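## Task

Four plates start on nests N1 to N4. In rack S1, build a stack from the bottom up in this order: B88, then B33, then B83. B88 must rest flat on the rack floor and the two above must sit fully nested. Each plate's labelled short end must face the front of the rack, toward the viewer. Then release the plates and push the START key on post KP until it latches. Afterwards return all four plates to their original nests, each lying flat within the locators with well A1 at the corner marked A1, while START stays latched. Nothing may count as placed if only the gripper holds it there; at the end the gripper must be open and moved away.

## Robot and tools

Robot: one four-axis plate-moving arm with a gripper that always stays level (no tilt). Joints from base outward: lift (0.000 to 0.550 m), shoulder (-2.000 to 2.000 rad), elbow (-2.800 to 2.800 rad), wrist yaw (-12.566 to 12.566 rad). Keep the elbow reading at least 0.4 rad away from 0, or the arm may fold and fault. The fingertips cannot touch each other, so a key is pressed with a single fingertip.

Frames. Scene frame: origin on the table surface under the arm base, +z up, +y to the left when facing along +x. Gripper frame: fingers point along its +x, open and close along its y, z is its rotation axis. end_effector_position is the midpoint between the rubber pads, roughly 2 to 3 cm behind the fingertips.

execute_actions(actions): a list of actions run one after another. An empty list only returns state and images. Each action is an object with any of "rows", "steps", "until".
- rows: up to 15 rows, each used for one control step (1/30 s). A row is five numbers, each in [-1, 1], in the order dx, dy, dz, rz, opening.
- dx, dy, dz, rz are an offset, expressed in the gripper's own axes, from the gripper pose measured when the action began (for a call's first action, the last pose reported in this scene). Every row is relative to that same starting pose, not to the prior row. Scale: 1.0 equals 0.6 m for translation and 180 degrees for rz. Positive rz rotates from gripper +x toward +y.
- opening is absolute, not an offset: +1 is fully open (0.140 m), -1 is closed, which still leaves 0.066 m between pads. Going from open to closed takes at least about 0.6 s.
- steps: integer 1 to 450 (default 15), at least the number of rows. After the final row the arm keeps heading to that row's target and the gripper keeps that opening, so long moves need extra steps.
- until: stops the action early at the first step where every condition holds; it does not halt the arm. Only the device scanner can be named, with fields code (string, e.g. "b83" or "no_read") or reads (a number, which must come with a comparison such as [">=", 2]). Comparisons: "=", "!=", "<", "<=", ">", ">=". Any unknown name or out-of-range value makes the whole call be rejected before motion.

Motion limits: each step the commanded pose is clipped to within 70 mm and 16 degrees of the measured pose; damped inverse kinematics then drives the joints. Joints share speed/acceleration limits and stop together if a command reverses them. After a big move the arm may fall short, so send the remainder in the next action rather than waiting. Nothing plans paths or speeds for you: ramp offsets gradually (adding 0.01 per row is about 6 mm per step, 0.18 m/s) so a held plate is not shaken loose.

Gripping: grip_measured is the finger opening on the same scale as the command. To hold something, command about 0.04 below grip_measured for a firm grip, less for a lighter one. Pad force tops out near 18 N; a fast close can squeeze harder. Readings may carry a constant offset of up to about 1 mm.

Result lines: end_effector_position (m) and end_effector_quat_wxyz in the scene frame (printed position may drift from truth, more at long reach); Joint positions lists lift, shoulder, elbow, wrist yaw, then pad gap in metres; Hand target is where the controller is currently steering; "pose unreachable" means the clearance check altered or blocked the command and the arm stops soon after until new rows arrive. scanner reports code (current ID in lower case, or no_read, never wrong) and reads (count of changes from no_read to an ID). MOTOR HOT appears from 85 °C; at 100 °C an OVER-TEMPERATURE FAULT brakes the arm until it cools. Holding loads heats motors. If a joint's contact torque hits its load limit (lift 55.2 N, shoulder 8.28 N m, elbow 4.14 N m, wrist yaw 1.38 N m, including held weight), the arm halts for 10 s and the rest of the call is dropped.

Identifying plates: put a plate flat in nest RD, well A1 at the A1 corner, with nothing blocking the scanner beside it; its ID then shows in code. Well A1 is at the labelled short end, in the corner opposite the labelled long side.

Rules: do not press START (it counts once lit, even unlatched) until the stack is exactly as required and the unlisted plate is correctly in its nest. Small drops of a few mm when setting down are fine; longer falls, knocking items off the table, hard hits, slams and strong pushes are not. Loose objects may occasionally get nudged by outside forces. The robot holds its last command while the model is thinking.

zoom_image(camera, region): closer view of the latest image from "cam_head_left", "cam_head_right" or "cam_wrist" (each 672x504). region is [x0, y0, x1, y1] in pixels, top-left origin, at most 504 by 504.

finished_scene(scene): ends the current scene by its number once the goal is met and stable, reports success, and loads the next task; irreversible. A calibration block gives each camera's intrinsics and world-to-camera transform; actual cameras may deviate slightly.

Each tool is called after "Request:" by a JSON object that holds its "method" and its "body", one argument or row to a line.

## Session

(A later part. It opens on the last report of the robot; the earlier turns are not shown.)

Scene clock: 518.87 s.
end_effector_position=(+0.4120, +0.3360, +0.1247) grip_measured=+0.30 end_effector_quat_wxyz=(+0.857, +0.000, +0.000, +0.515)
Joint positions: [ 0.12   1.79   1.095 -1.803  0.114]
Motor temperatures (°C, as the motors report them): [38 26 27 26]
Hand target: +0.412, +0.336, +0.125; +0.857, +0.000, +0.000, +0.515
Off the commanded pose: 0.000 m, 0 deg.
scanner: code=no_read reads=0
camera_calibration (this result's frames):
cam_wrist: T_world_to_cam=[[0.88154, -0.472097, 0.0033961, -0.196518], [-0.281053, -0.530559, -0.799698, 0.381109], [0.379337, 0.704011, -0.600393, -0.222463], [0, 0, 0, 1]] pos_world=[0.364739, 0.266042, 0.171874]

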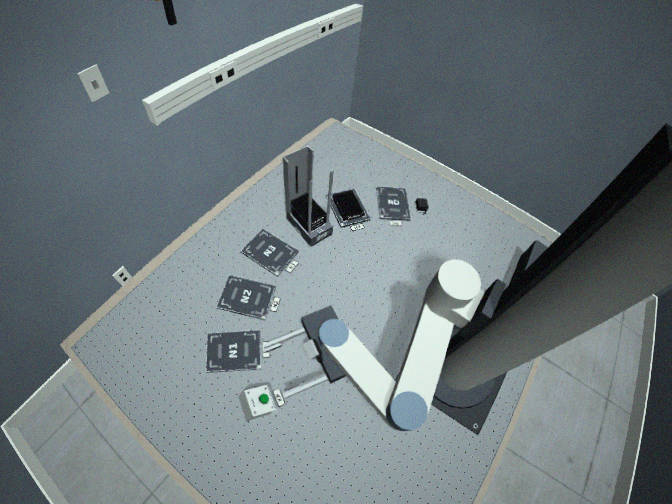

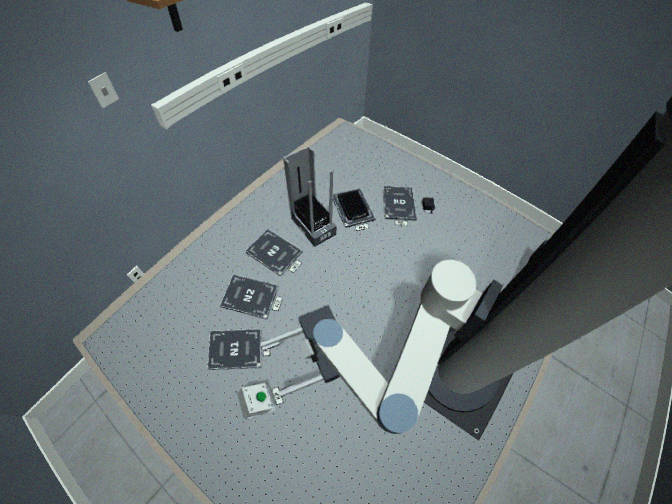

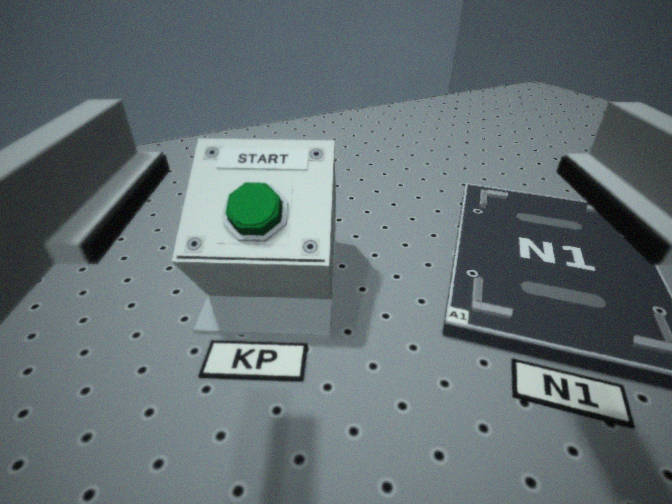

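Request:
{"method": "execute_actions", "body": {
  "actions": [
    {"rows":[[0.03,-0.002,0,0,-1],[0.05,-0.002,0,0,-1],[0.07,-0.002,-0.01,0,-1],[0.07,-0.002,-0.02,0,-1],[0.07,-0.002,-0.03,0,-1],[0.07,-0.002,-0.03,0,-1],[0.07,-0.002,-0.03,0,-1],[0.07,-0.002,-0.03,0,-1],[0.07,-0.002,-0.05,0,-1]],"steps":17}
  ]
}}

Request:
{"method": "zoom_image", "body": {
  "camera": "cam_head_left",
  "region": [230, 360, 310, 430]
}}

Request:
{"method": "zoom_image", "body": {
  "camera": "cam_head_left",
  "region": [270, 170, 390, 260]
}}

Scene clock: 535.73 s.
end_effector_position=(+0.4327, +0.3725, +0.0946) grip_measured=-1.00 end_effector_quat_wxyz=(+0.857, +0.000, +0.000, +0.515)
Joint positions: [ 0.09   1.737  1.29  -1.945  0.066]
Motor temperatures (°C, as the motors report them): [38 26 27 26]
Hand target: +0.433, +0.373, +0.095; +0.857, +0.000, +0.000, +0.515
Off the commanded pose: 0.000 m, 0 deg.
scanner: code=no_read reads=0
camera_calibration (this result's frames):
cam_wrist: T_world_to_cam=[[0.881659, -0.471874, 0.0033961, -0.197553], [-0.280919, -0.53063, -0.799698, 0.382255], [0.379159, 0.704107, -0.600393, -0.274043], [0, 0, 0, 1]] pos_world=[0.385463, 0.302571, 0.141826]

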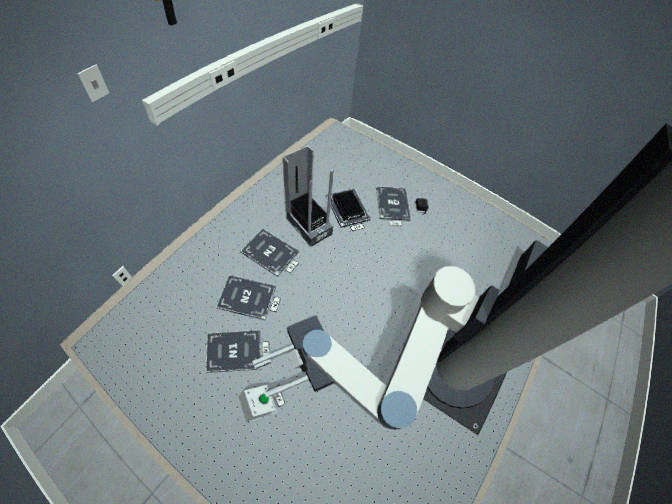

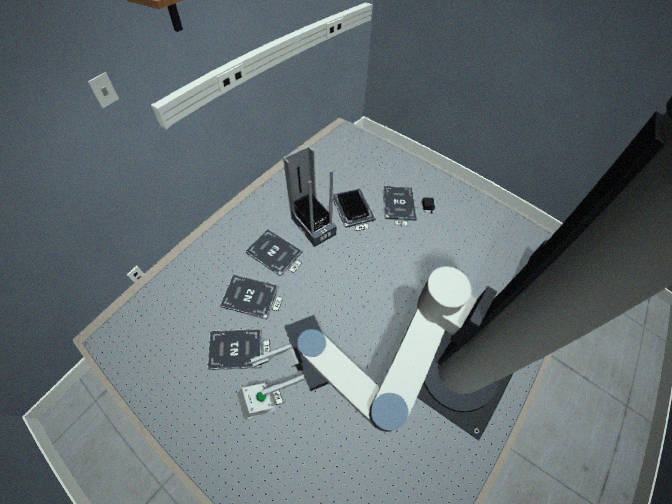

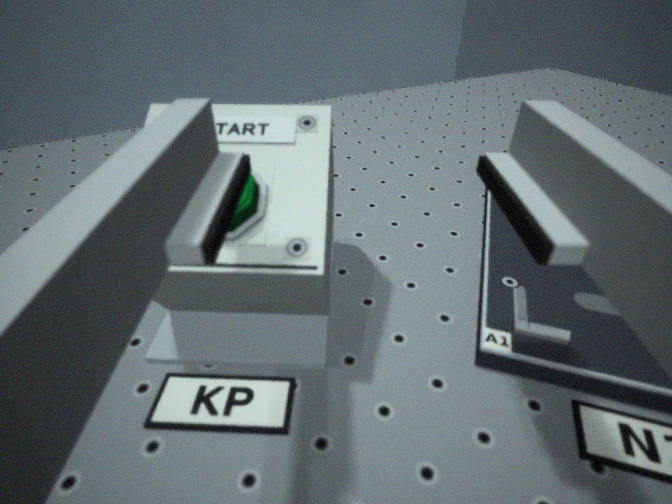

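Region (230, 360, 310, 430) of cam_head_left's 672x504 image, scaled by 6.300, with more detail than that image has; it fills the top 441 rows of this view, and the rest is white.

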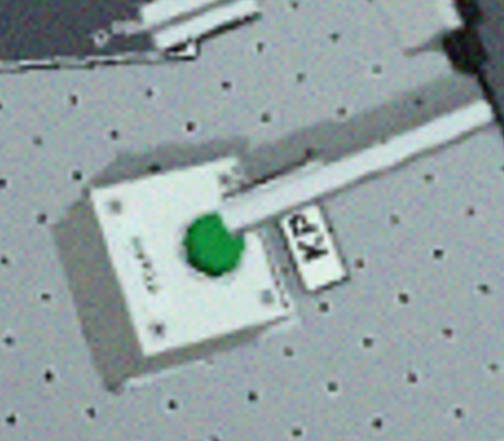

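Region (270, 170, 390, 260) of cam_head_left's 672x504 image, scaled by 4.200, with more detail than that image has; it fills the top 378 rows of this view, and the rest is white.

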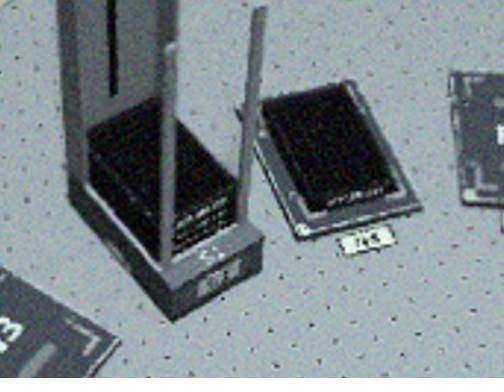

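Request:
{"method": "execute_actions", "body": {
  "actions": [
    {"rows":[[0.005,0.005,-0.002,0,-1],[0.006,0.005,-0.004,0,-1],[0.007,0.005,-0.006,0,-1],[0.008,0.005,-0.008,0,-1],[0.009,0.005,-0.01,0,-1],[0.01,0.005,-0.012,0,-1],[0.0105,0.005,-0.013,0,-1],[0.011,0.005,-0.014,0,-1],[0.0115,0.005,-0.015,0,-1],[0.012,0.005,-0.016,0,-1],[0.0125,0.005,-0.017,0,-1],[0.013,0.005,-0.018,0,-1]],"steps":16}
  ]
}}

Request:
{"method": "zoom_image", "body": {
  "camera": "cam_head_left",
  "region": [230, 360, 310, 430]
}}

Scene clock: 547.63 s.
end_effector_position=(+0.4336, +0.3808, +0.0839) grip_measured=-1.00 end_effector_quat_wxyz=(+0.857, +0.000, +0.000, +0.515)
Joint positions: [ 0.079  1.737  1.325 -1.98   0.066]
Motor temperatures (°C, as the motors report them): [38 26 27 26]
Hand target: +0.434, +0.381, +0.084; +0.857, +0.000, +0.000, +0.515
Off the commanded pose: 0.000 m, 0 deg.
scanner: code=no_read reads=0
camera_calibration (this result's frames):
cam_wrist: T_world_to_cam=[[0.881832, -0.471551, 0.0033961, -0.194605], [-0.280724, -0.530733, -0.799698, 0.378284], [0.378901, 0.704246, -0.600393, -0.286605], [0, 0, 0, 1]] pos_world=[0.386397, 0.310842, 0.131098]

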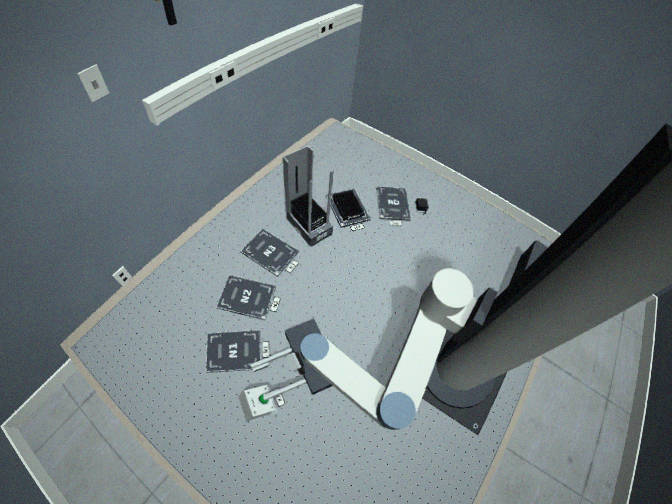

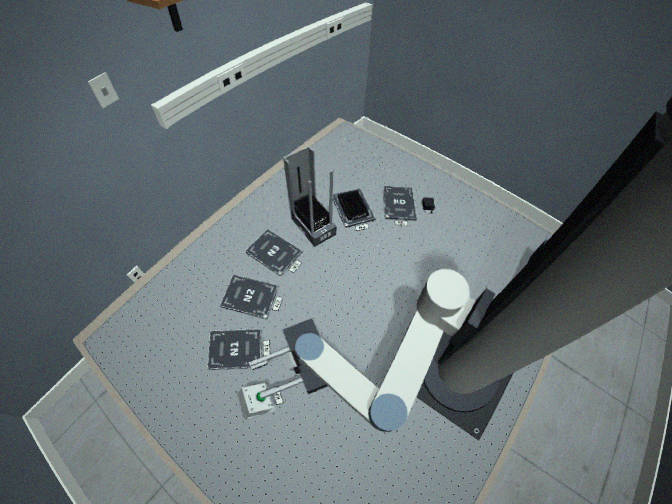

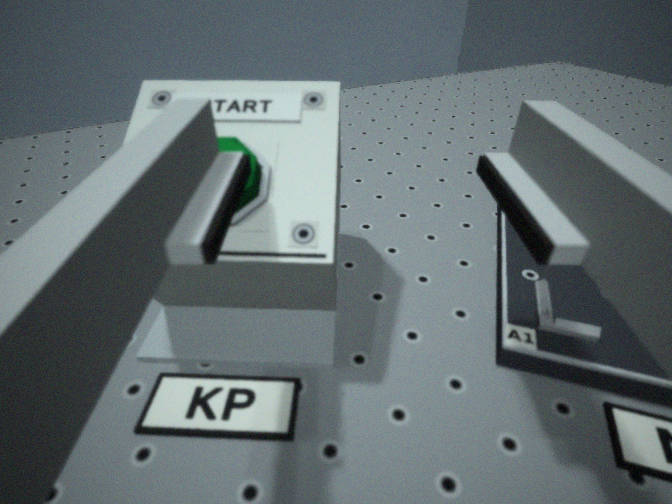

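Region (230, 360, 310, 430) of cam_head_left's 672x504 image, scaled by 6.300, with more detail than that image has; it fills the top 441 rows of this view, and the rest is white.

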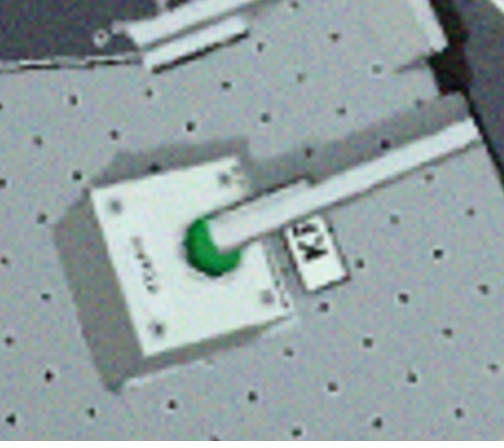

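Request:
{"method": "execute_actions", "body": {
  "actions": [
    {"rows":[[0.0005,0,-0.001,0,-1],[0.001,0,-0.002,0,-1],[0.0015,0,-0.003,0,-1],[0.002,0,-0.004,0,-1]],"steps":8}
  ]
}}

Scene clock: 554.20 s.
end_effector_position=(+0.4342, +0.3818, +0.0817) grip_measured=-1.00 end_effector_quat_wxyz=(+0.857, +0.000, +0.000, +0.515)
Joint positions: [ 0.077  1.735  1.331 -1.984  0.066]
Motor temperatures (°C, as the motors report them): [38 26 27 26]
Hand target: +0.434, +0.382, +0.082; +0.857, +0.000, +0.000, +0.515
Off the commanded pose: 0.000 m, 0 deg.
scanner: code=no_read reads=0
camera_calibration (this result's frames):
cam_wrist: T_world_to_cam=[[0.881743, -0.471717, 0.0033961, -0.19452], [-0.280824, -0.53068, -0.799698, 0.377172], [0.379034, 0.704175, -0.600393, -0.288881], [0, 0, 0, 1]] pos_world=[0.386932, 0.311822, 0.128842]

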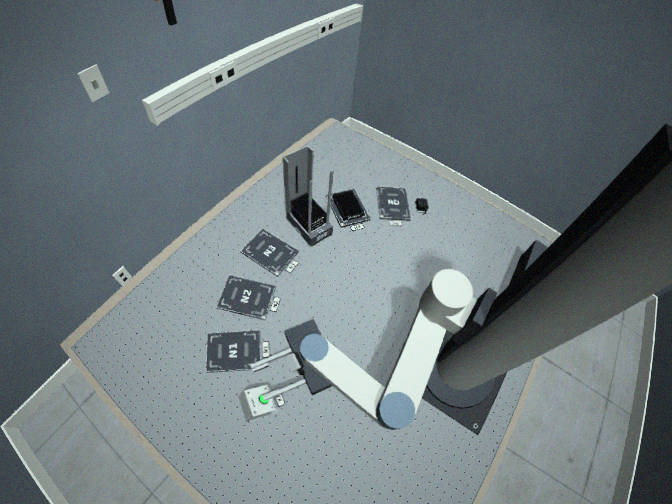

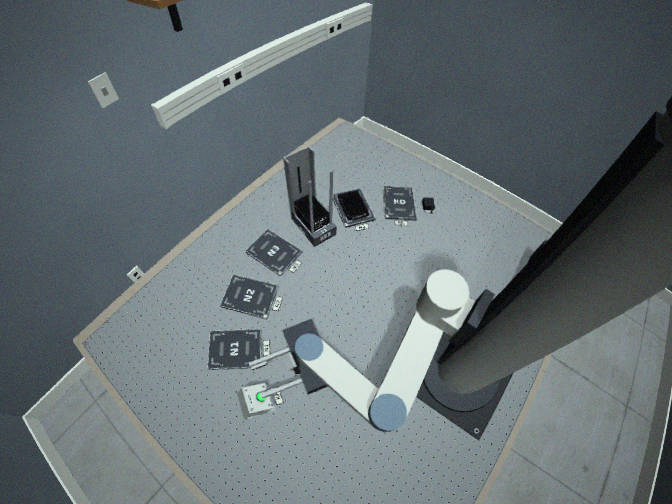

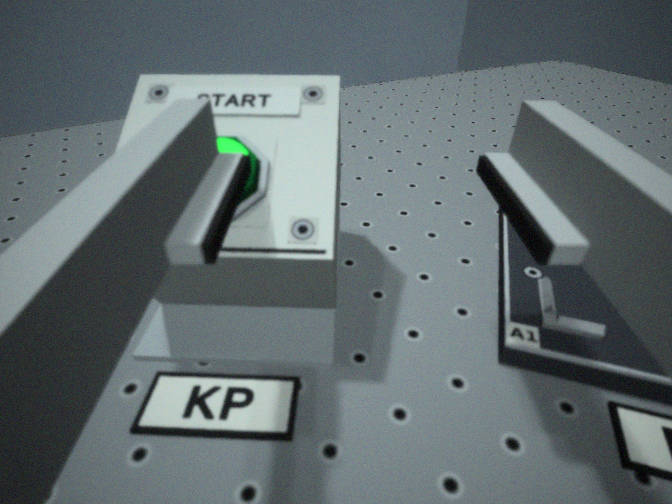

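Request:
{"method": "execute_actions", "body": {
  "actions": [
    {"rows":[[0.0004,0,-0.0008,0,-1],[0.0008,0,-0.0016,0,-1],[0.0011,0,-0.0022,0,-1]],"steps":7}
  ]
}}

Request:
{"method": "execute_actions", "body": {
  "actions": [
    {"rows":[[-0.002,0,0.004,0,-1],[-0.005,0,0.01,0,-1],[-0.012,0,0.025,0,-1],[-0.02,0,0.04,0,-1],[-0.02,0,0.04,0,-1],[-0.02,0,0.04,0,-1],[-0.02,0,0.04,0,0]],"steps":14}
  ]
}}

Scene clock: 564.37 s.
end_effector_position=(+0.4344, +0.3823, +0.0805) grip_measured=-1.00 end_effector_quat_wxyz=(+0.857, +0.000, +0.000, +0.515)
Joint positions: [ 0.076  1.734  1.334 -1.986  0.066]
Motor temperatures (°C, as the motors report them): [38 26 27 26]
Hand target: +0.434, +0.382, +0.080; +0.857, +0.000, +0.000, +0.515
Off the commanded pose: 0.000 m, 0 deg.
scanner: code=no_read reads=0
camera_calibration (this result's frames):
cam_wrist: T_world_to_cam=[[0.881691, -0.471816, 0.0033961, -0.194471], [-0.280884, -0.530648, -0.799698, 0.376622], [0.379112, 0.704132, -0.600393, -0.290033], [0, 0, 0, 1]] pos_world=[0.387205, 0.312321, 0.127711]

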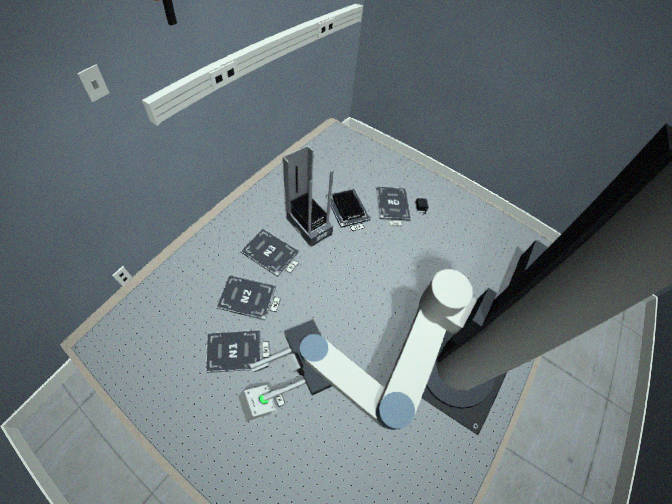

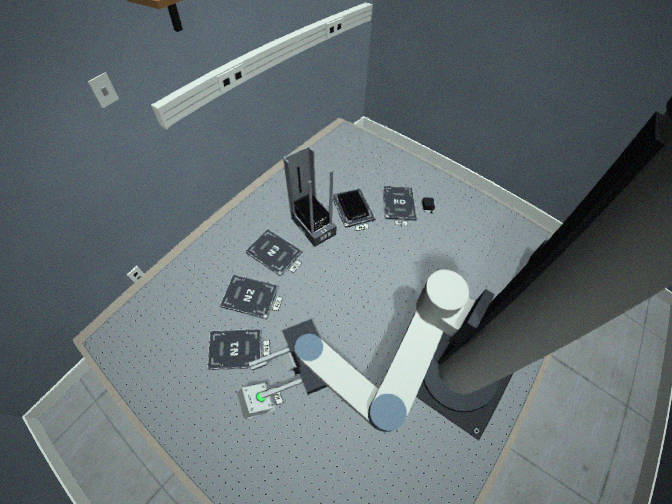

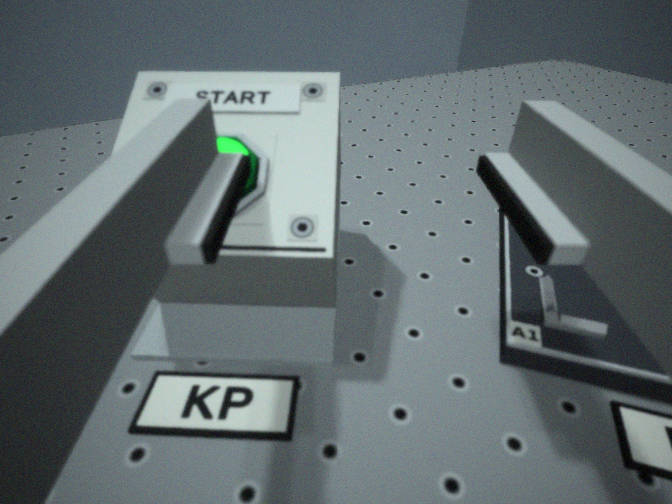

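Scene clock: 564.83 s.
end_effector_position=(+0.4289, +0.3716, +0.1046) grip_measured=-0.23 end_effector_quat_wxyz=(+0.857, +0.000, +0.000, +0.515)
Joint positions: [ 0.1    1.751  1.276 -1.945  0.094]
Motor temperatures (°C, as the motors report them): [38 26 27 26]
Hand target: +0.429, +0.372, +0.105; +0.857, +0.000, +0.000, +0.515
Off the commanded pose: 0.000 m, 0 deg.
scanner: code=no_read reads=0
camera_calibration (this result's frames):
cam_wrist: T_world_to_cam=[[0.881432, -0.472299, 0.0033961, -0.19444], [-0.281174, -0.530495, -0.799698, 0.388687], [0.379498, 0.703924, -0.600393, -0.266052], [0, 0, 0, 1]] pos_world=[0.38164, 0.301643, 0.151756]

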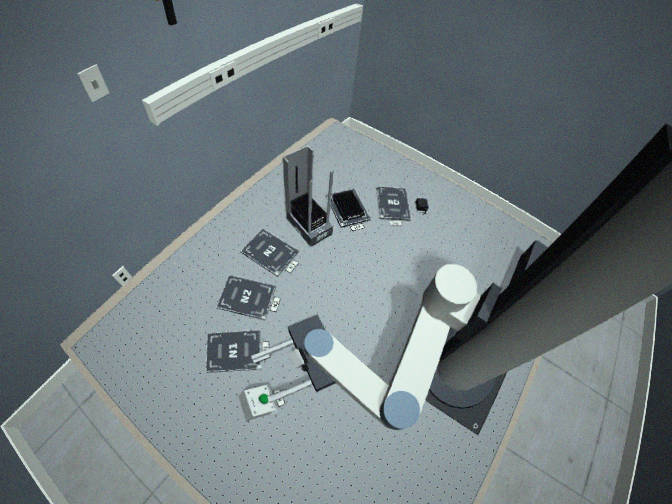

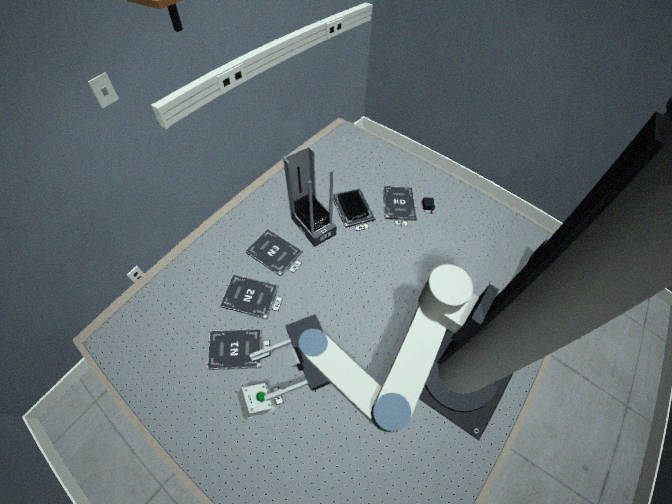

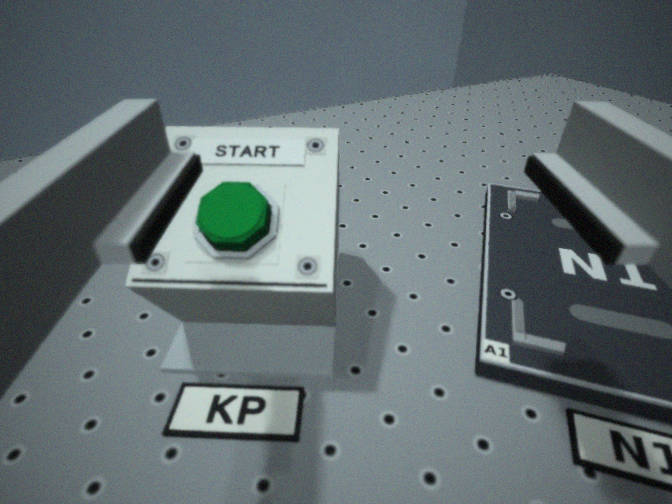

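Not caught; press deeper.

Request:
{"method": "execute_actions", "body": {
  "actions": [
    {"rows":[[0.012,0,-0.024,0,-1]],"steps":12},
    {"rows":[[0.002,0,-0.004,0,-1],[0.003,0,-0.006,0,-1],[0.004,0,-0.008,0,-1],[0.005,0,-0.01,0,-1],[0.006,0,-0.012,0,-1],[0.007,0,-0.014,0,-1],[0.008,0,-0.016,0,-1],[0.0085,0,-0.017,0,-1],[0.009,0,-0.018,0,-1],[0.0093,0,-0.0186,0,-1]],"steps":15}
  ]
}}

Scene clock: 573.57 s.
end_effector_position=(+0.4348, +0.3829, +0.0792) grip_measured=-1.00 end_effector_quat_wxyz=(+0.857, +0.000, +0.000, +0.515)
Joint positions: [ 0.074  1.733  1.337 -1.988  0.066]
Motor temperatures (°C, as the motors report them): [38 26 27 26]
Hand target: +0.435, +0.383, +0.079; +0.857, +0.000, +0.000, +0.515
Off the commanded pose: 0.000 m, 0 deg.
scanner: code=no_read reads=0
camera_calibration (this result's frames):
cam_wrist: T_world_to_cam=[[0.881689, -0.471819, 0.0033961, -0.19446], [-0.280886, -0.530647, -0.799698, 0.375944], [0.379115, 0.704131, -0.600393, -0.291397], [0, 0, 0, 1]] pos_world=[0.387524, 0.312925, 0.126349]

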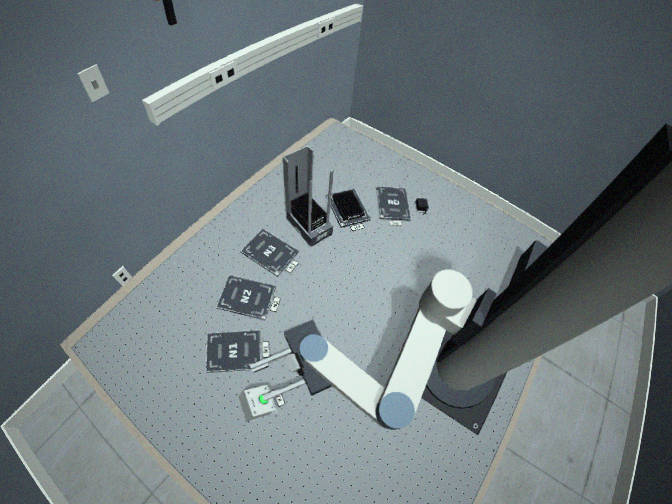

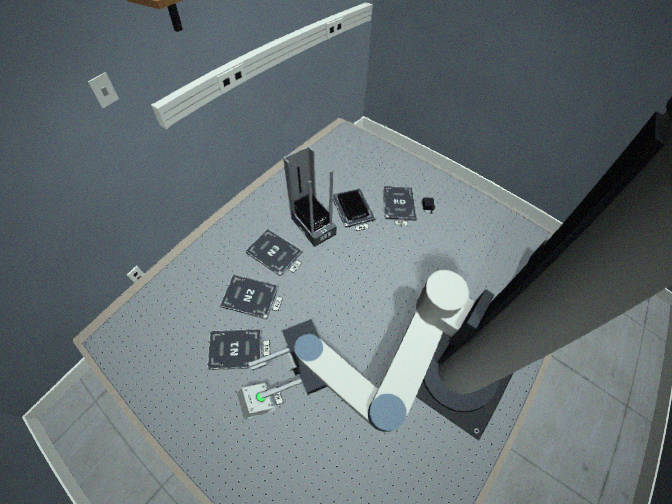

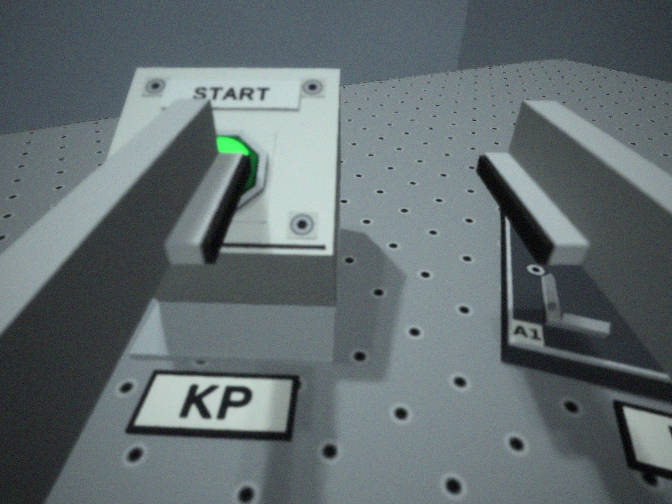

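Request:
{"method": "execute_actions", "body": {
  "actions": [
    {"rows":[[0.0004,0,-0.0008,0,-1],[0.0008,0,-0.0016,0,-1]],"steps":6}
  ]
}}

Request:
{"method": "execute_actions", "body": {
  "actions": [
    {"rows":[[-0.002,0,0.004,0,-1],[-0.005,0,0.01,0,-1],[-0.012,0,0.025,0,-1],[-0.02,0,0.04,0,-1]],"steps":10}
  ]
}}

Scene clock: 585.53 s.
end_effector_position=(+0.4349, +0.3831, +0.0786) grip_measured=-1.00 end_effector_quat_wxyz=(+0.857, +0.000, +0.000, +0.515)
Joint positions: [ 0.074  1.733  1.339 -1.989  0.066]
Motor temperatures (°C, as the motors report them): [37 26 27 26]
Hand target: +0.435, +0.383, +0.078; +0.857, +0.000, +0.000, +0.515
Off the commanded pose: 0.000 m, 0 deg.
scanner: code=no_read reads=0
camera_calibration (this result's frames):
cam_wrist: T_world_to_cam=[[0.881741, -0.471721, 0.0033961, -0.194533], [-0.280827, -0.530679, -0.799698, 0.375645], [0.379037, 0.704173, -0.600393, -0.291985], [0, 0, 0, 1]] pos_world=[0.387692, 0.313189, 0.125758]

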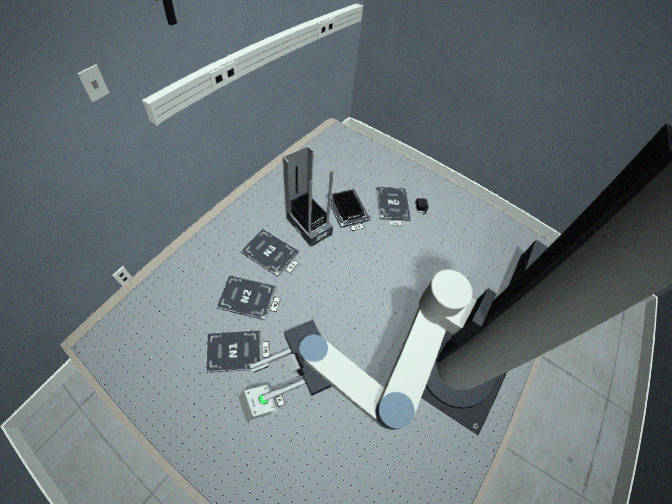

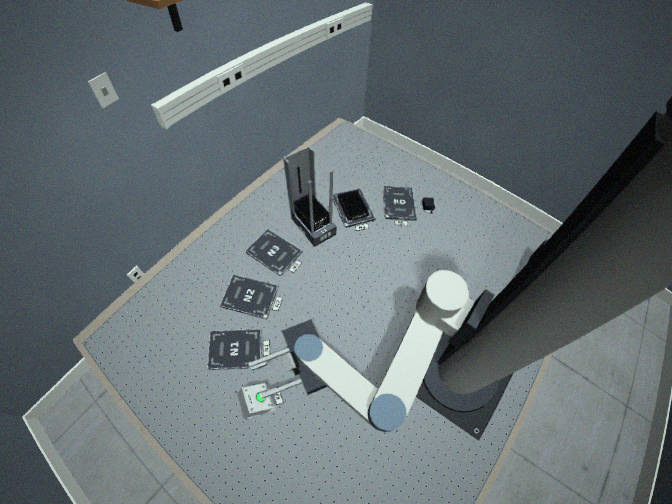

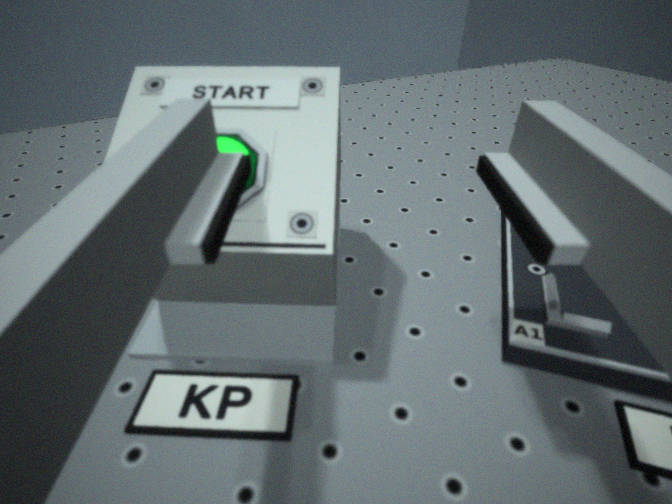

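Scene clock: 585.87 s.
end_effector_position=(+0.4294, +0.3724, +0.1027) grip_measured=-1.00 end_effector_quat_wxyz=(+0.857, +0.000, +0.000, +0.515)
Joint positions: [ 0.098  1.75   1.28  -1.948  0.066]
Motor temperatures (°C, as the motors report them): [37 26 27 26]
Hand target: +0.429, +0.373, +0.103; +0.857, +0.000, +0.000, +0.515
Off the commanded pose: 0.000 m, 0 deg.
scanner: code=no_read reads=0
camera_calibration (this result's frames):
cam_wrist: T_world_to_cam=[[0.88148, -0.472209, 0.0033961, -0.194499], [-0.281121, -0.530523, -0.799698, 0.387765], [0.379427, 0.703963, -0.600393, -0.267964], [0, 0, 0, 1]] pos_world=[0.382129, 0.302511, 0.149872]

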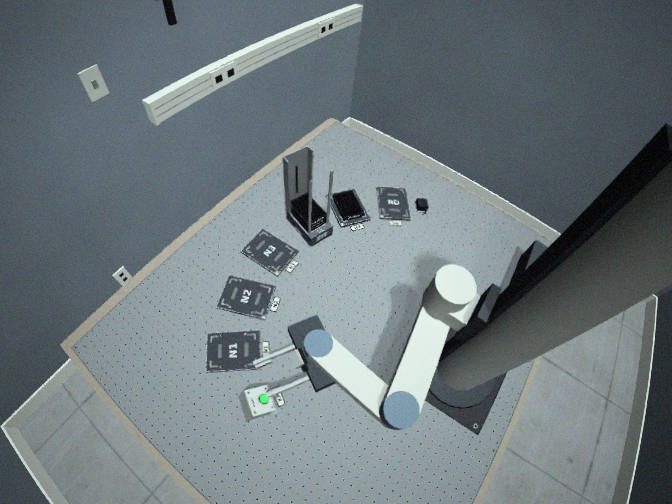

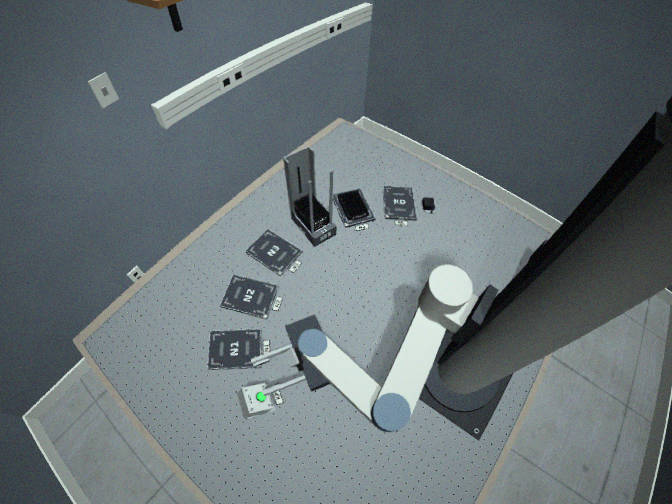

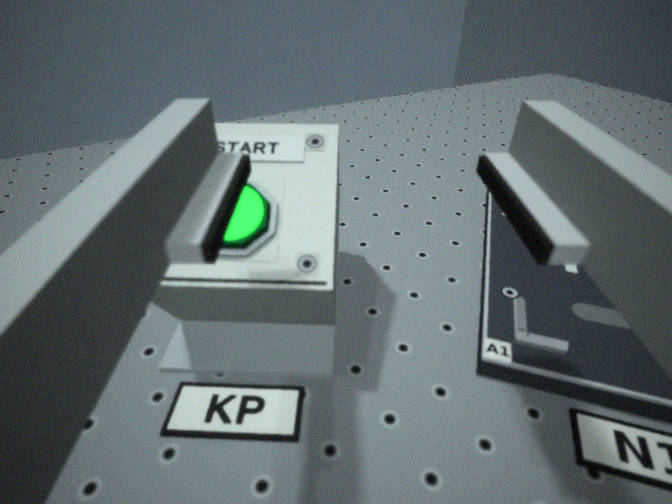

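Request:
{"method": "execute_actions", "body": {
  "actions": [
    {"rows":[[-0.5753,-0.6002,0,0,-1],[-0.5753,-0.6002,0,0,-1],[-0.5753,-0.6002,0,0,-1],[-0.5753,-0.6002,0,0,-1],[-0.5753,-0.6002,0,-0.02,-1],[-0.5753,-0.6002,0,-0.04,-1],[-0.5753,-0.6002,0,-0.06,-1],[-0.5753,-0.6002,0,-0.08,-1],[-0.5753,-0.6002,0,-0.1,0],[-0.5753,-0.6002,0,-0.12,0],[-0.5753,-0.6002,0,-0.14,0],[-0.5753,-0.6002,0,-0.16,0],[-0.5753,-0.6002,-0.0053,-0.4342,0]],"steps":48}
  ]
}}

Scene clock: 598.73 s.
end_effector_position=(+0.5853, -0.1014, +0.0995) grip_measured=+0.00 end_effector_quat_wxyz=(+0.990, +0.000, +0.000, -0.141)
Joint positions: [ 0.095  0.658  1.141 -2.081  0.103]
Motor temperatures (°C, as the motors report them): [38 26 27 26]
Hand target: +0.585, -0.101, +0.100; +0.990, +0.000, +0.000, -0.141
Off the commanded pose: 0.000 m, 0 deg.
scanner: code=no_read reads=0
camera_calibration (this result's frames):
cam_wrist: T_world_to_cam=[[-0.281114, -0.959668, 0.0033961, 0.0753418], [-0.576948, 0.166175, -0.799698, 0.42148], [0.76688, -0.226766, -0.600393, -0.316571], [0, 0, 0, 1]] pos_world=[0.507124, -0.0695236, 0.146733]

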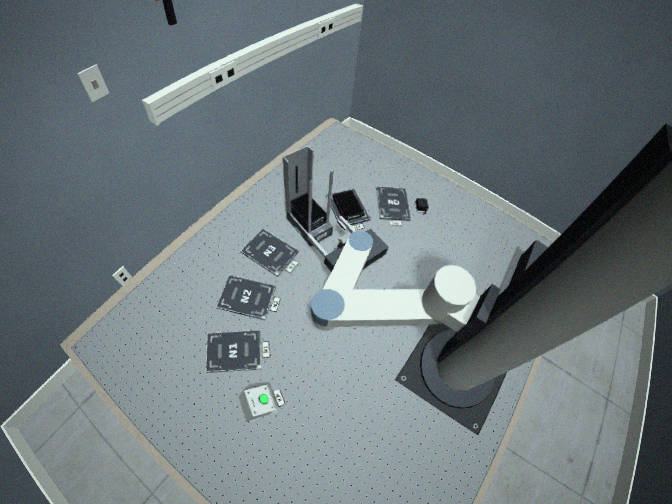

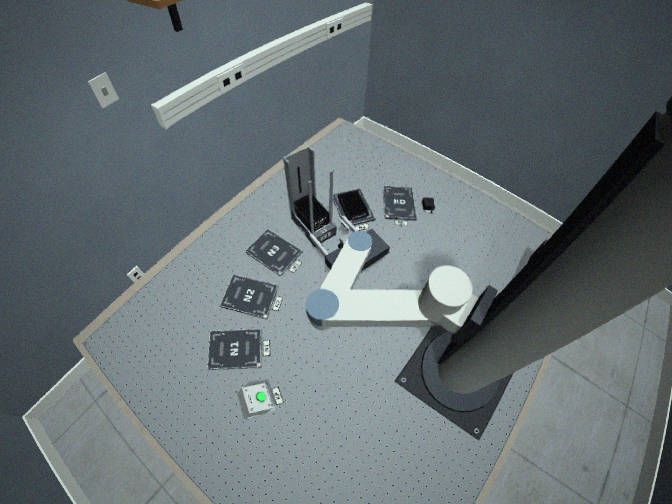

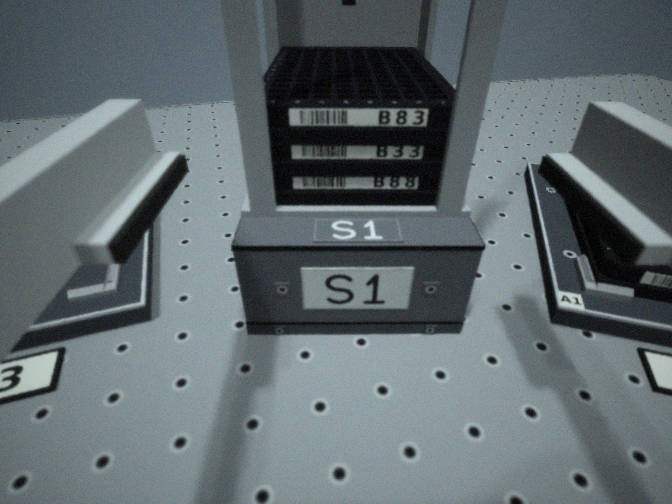

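Request:
{"method": "execute_actions", "body": {
  "actions": [
    {"rows":[[0.2002,0,0,0,0]],"steps":19},
    {"rows":[[0,0,0,0,-0.2],[0,0,0,0,-0.3],[0,0,0,0,-0.4],[0,0,0,0,-0.46],[0,0,0,0,-0.5],[0,0,0,0,-0.52],[0,0,0,0,-0.54],[0,0,0,0,-0.56],[0,0,0,0,-0.58],[0,0,0,0,-0.6],[0,0,0,0,-0.62]],"steps":14}
  ]
}}

Scene clock: 605.07 s.
end_effector_position=(+0.7006, -0.1349, +0.0996) grip_measured=-0.57 end_effector_quat_wxyz=(+0.990, +0.000, +0.000, -0.140)
Joint positions: [ 0.095  0.384  1.767 -2.433  0.082]
Motor temperatures (°C, as the motors report them): [38 26 27 26]
Hand target: +0.701, -0.135, +0.100; +0.990, +0.000, +0.000, -0.140
Off the commanded pose: 0.000 m, 0 deg.
scanner: code=no_read reads=0
camera_calibration (this result's frames):
cam_wrist: T_world_to_cam=[[-0.281077, -0.959679, 0.0033961, 0.0755934], [-0.576955, 0.166152, -0.799698, 0.493617], [0.766889, -0.226736, -0.600393, -0.412638], [0, 0, 0, 1]] pos_world=[0.62249, -0.10303, 0.146743]

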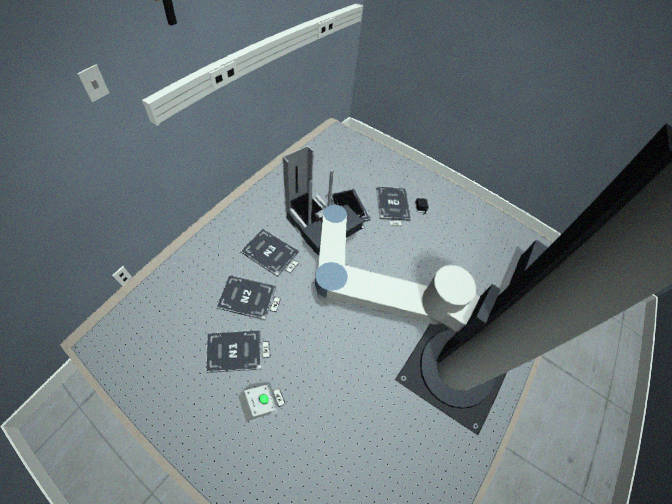

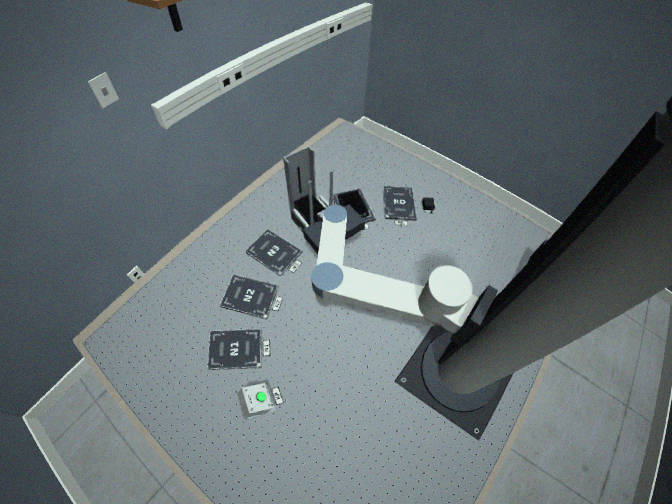

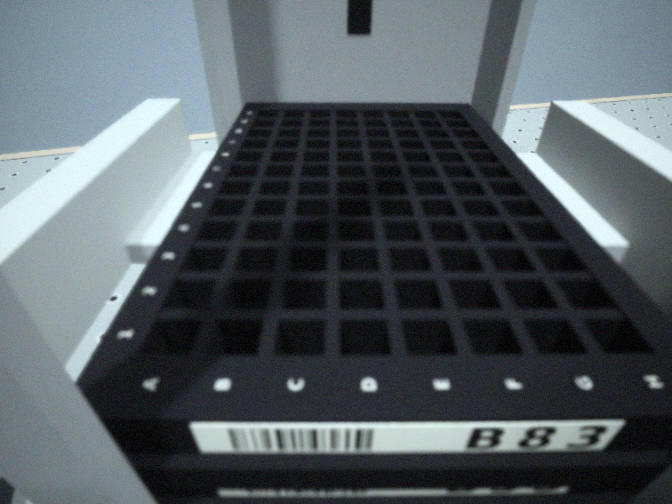

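Request:
{"method": "execute_actions", "body": {
  "actions": [
    {"rows":[[0,0,0.002,0,-0.62],[0,0,0.005,0,-0.62],[0,0,0.012,0,-0.62],[0,0,0.024,0,-0.62],[0,0,0.04,0,-0.62],[0,0,0.06,0,-0.62],[0,0,0.085,0,-0.62],[0,0,0.3873,0,-0.62]],"steps":30},
    {"rows":[[-0.001,0.005,0,0.002,-0.62],[-0.002,0.014,0,0.005,-0.62],[-0.004,0.027,0,0.01,-0.62],[-0.006,0.044,0,0.016,-0.62],[-0.009,0.064,0,0.024,-0.62],[-0.013,0.09,0,0.033,-0.62],[-0.017,0.12,0,0.044,-0.62],[-0.0415,0.2944,0,0.1076,-0.62]],"steps":25},
    {"rows":[[0,0,-0.005,0,-0.62],[0,0,-0.015,0,-0.62],[0,0,-0.03,0,-0.62],[0,0,-0.05,0,-0.62],[0,0,-0.08,0,-0.62],[0,0,-0.48,0,-0.62]],"steps":32}
  ]
}}

Scene clock: 624.10 s.
end_effector_position=(+0.7258, +0.0417, +0.0437) grip_measured=-0.57 end_effector_quat_wxyz=(+1.000, +0.000, +0.000, +0.028)
Joint positions: [ 0.039  0.68   1.827 -2.451  0.082]
Motor temperatures (°C, as the motors report them): [38 26 27 26]
Hand target: +0.726, +0.042, +0.044; +1.000, +0.000, +0.000, +0.028
Off the commanded pose: 0.000 m, 0 deg.
scanner: code=no_read reads=0
camera_calibration (this result's frames):
cam_wrist: T_world_to_cam=[[0.0529369, -0.998592, 0.0033961, 0.01152], [-0.599411, -0.0344954, -0.799698, 0.458829], [0.798689, 0.0402979, -0.600393, -0.459641], [0, 0, 0, 1]] pos_world=[0.641527, 0.0458538, 0.0909198]

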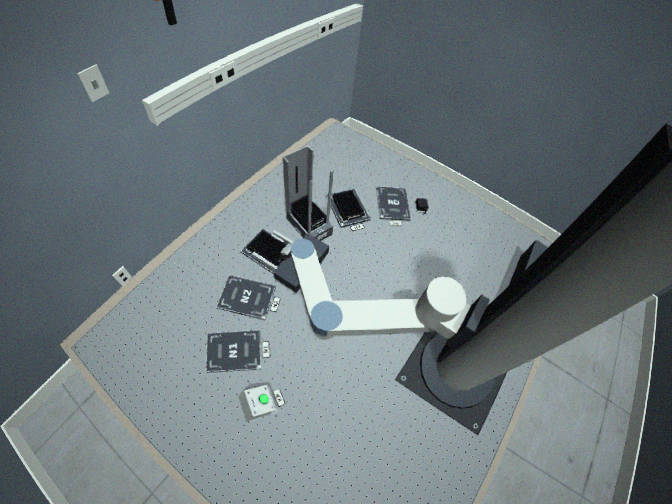

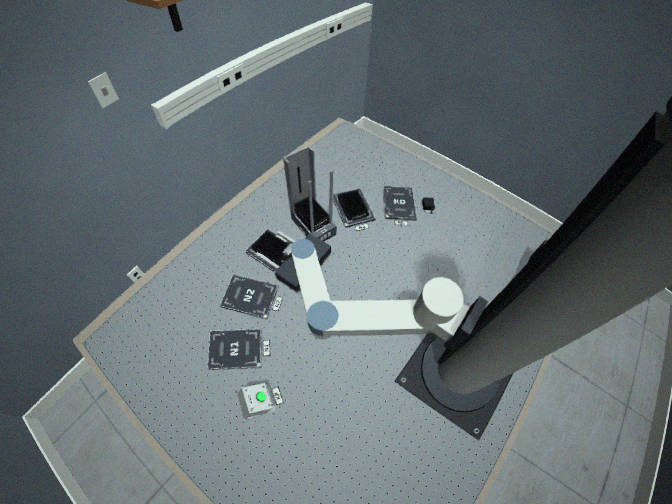

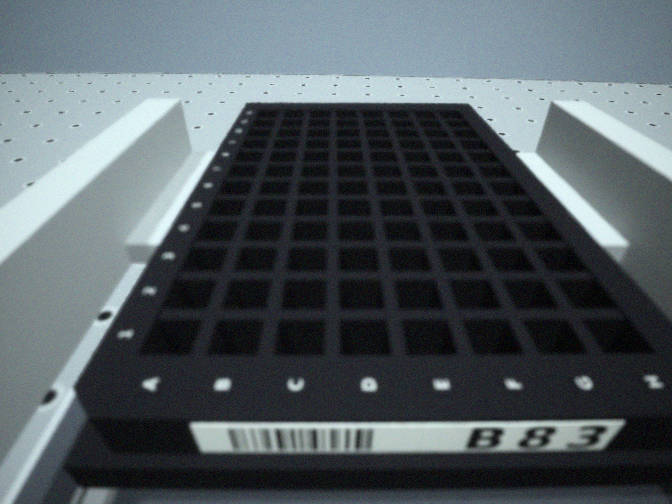

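Request:
{"method": "execute_actions", "body": {
  "actions": [
    {"rows":[[0,0,-0.003,0,-0.62],[0,0,-0.006,0,-0.62],[0,0,-0.008,0,-0.62],[0,0,-0.01,0,-0.62],[0,0,-0.012,0,-0.62],[0,0,-0.014,0,-0.62],[0,0,-0.0158,0,-0.62]],"steps":11},
    {"rows":[[0,0,0,0,-0.58],[0,0,0,0,-0.55],[0,0,0,0,-0.5],[0,0,0,0,-0.3],[0,0,0,0,0]],"steps":7}
  ]
}}

Scene clock: 630.20 s.
end_effector_position=(+0.7258, +0.0417, +0.0342) grip_measured=-0.16 end_effector_quat_wxyz=(+1.000, +0.000, +0.000, +0.028)
Joint positions: [ 0.029  0.68   1.827 -2.451  0.097]
Motor temperatures (°C, as the motors report them): [38 26 27 26]
Hand target: +0.726, +0.042, +0.034; +1.000, +0.000, +0.000, +0.028
Off the commanded pose: 0.000 m, 0 deg.
scanner: code=no_read reads=0
camera_calibration (this result's frames):
cam_wrist: T_world_to_cam=[[0.0529291, -0.998592, 0.0033961, 0.0115559], [-0.599411, -0.0344907, -0.799698, 0.451195], [0.798689, 0.0402916, -0.600393, -0.465371], [0, 0, 0, 1]] pos_world=[0.641527, 0.0458522, 0.0813749]

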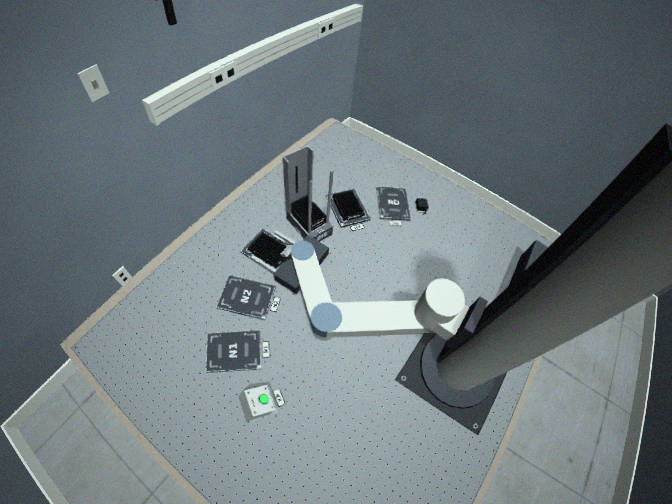

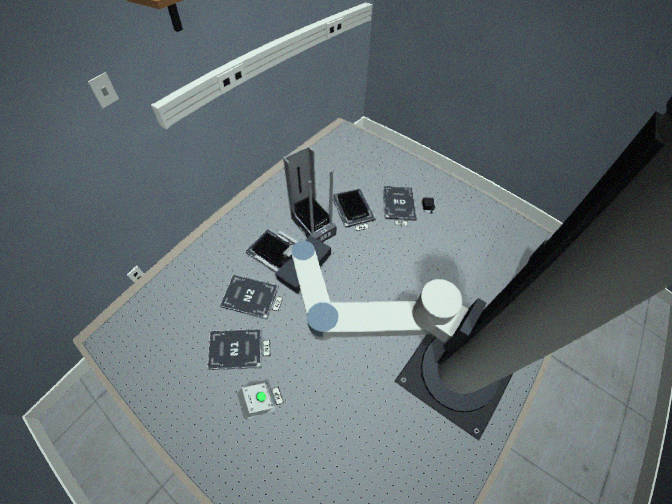

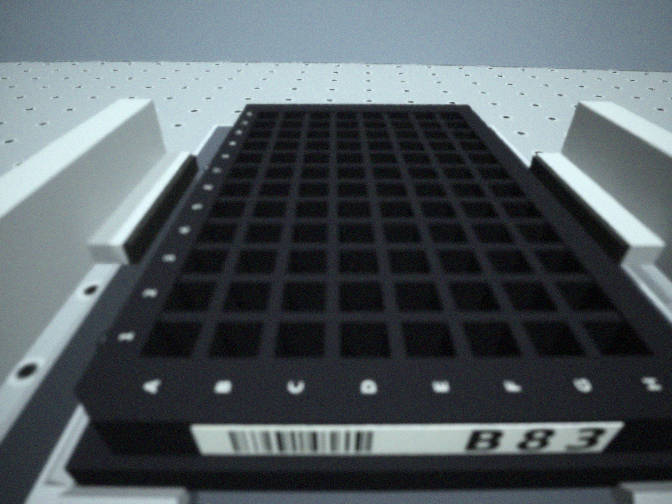

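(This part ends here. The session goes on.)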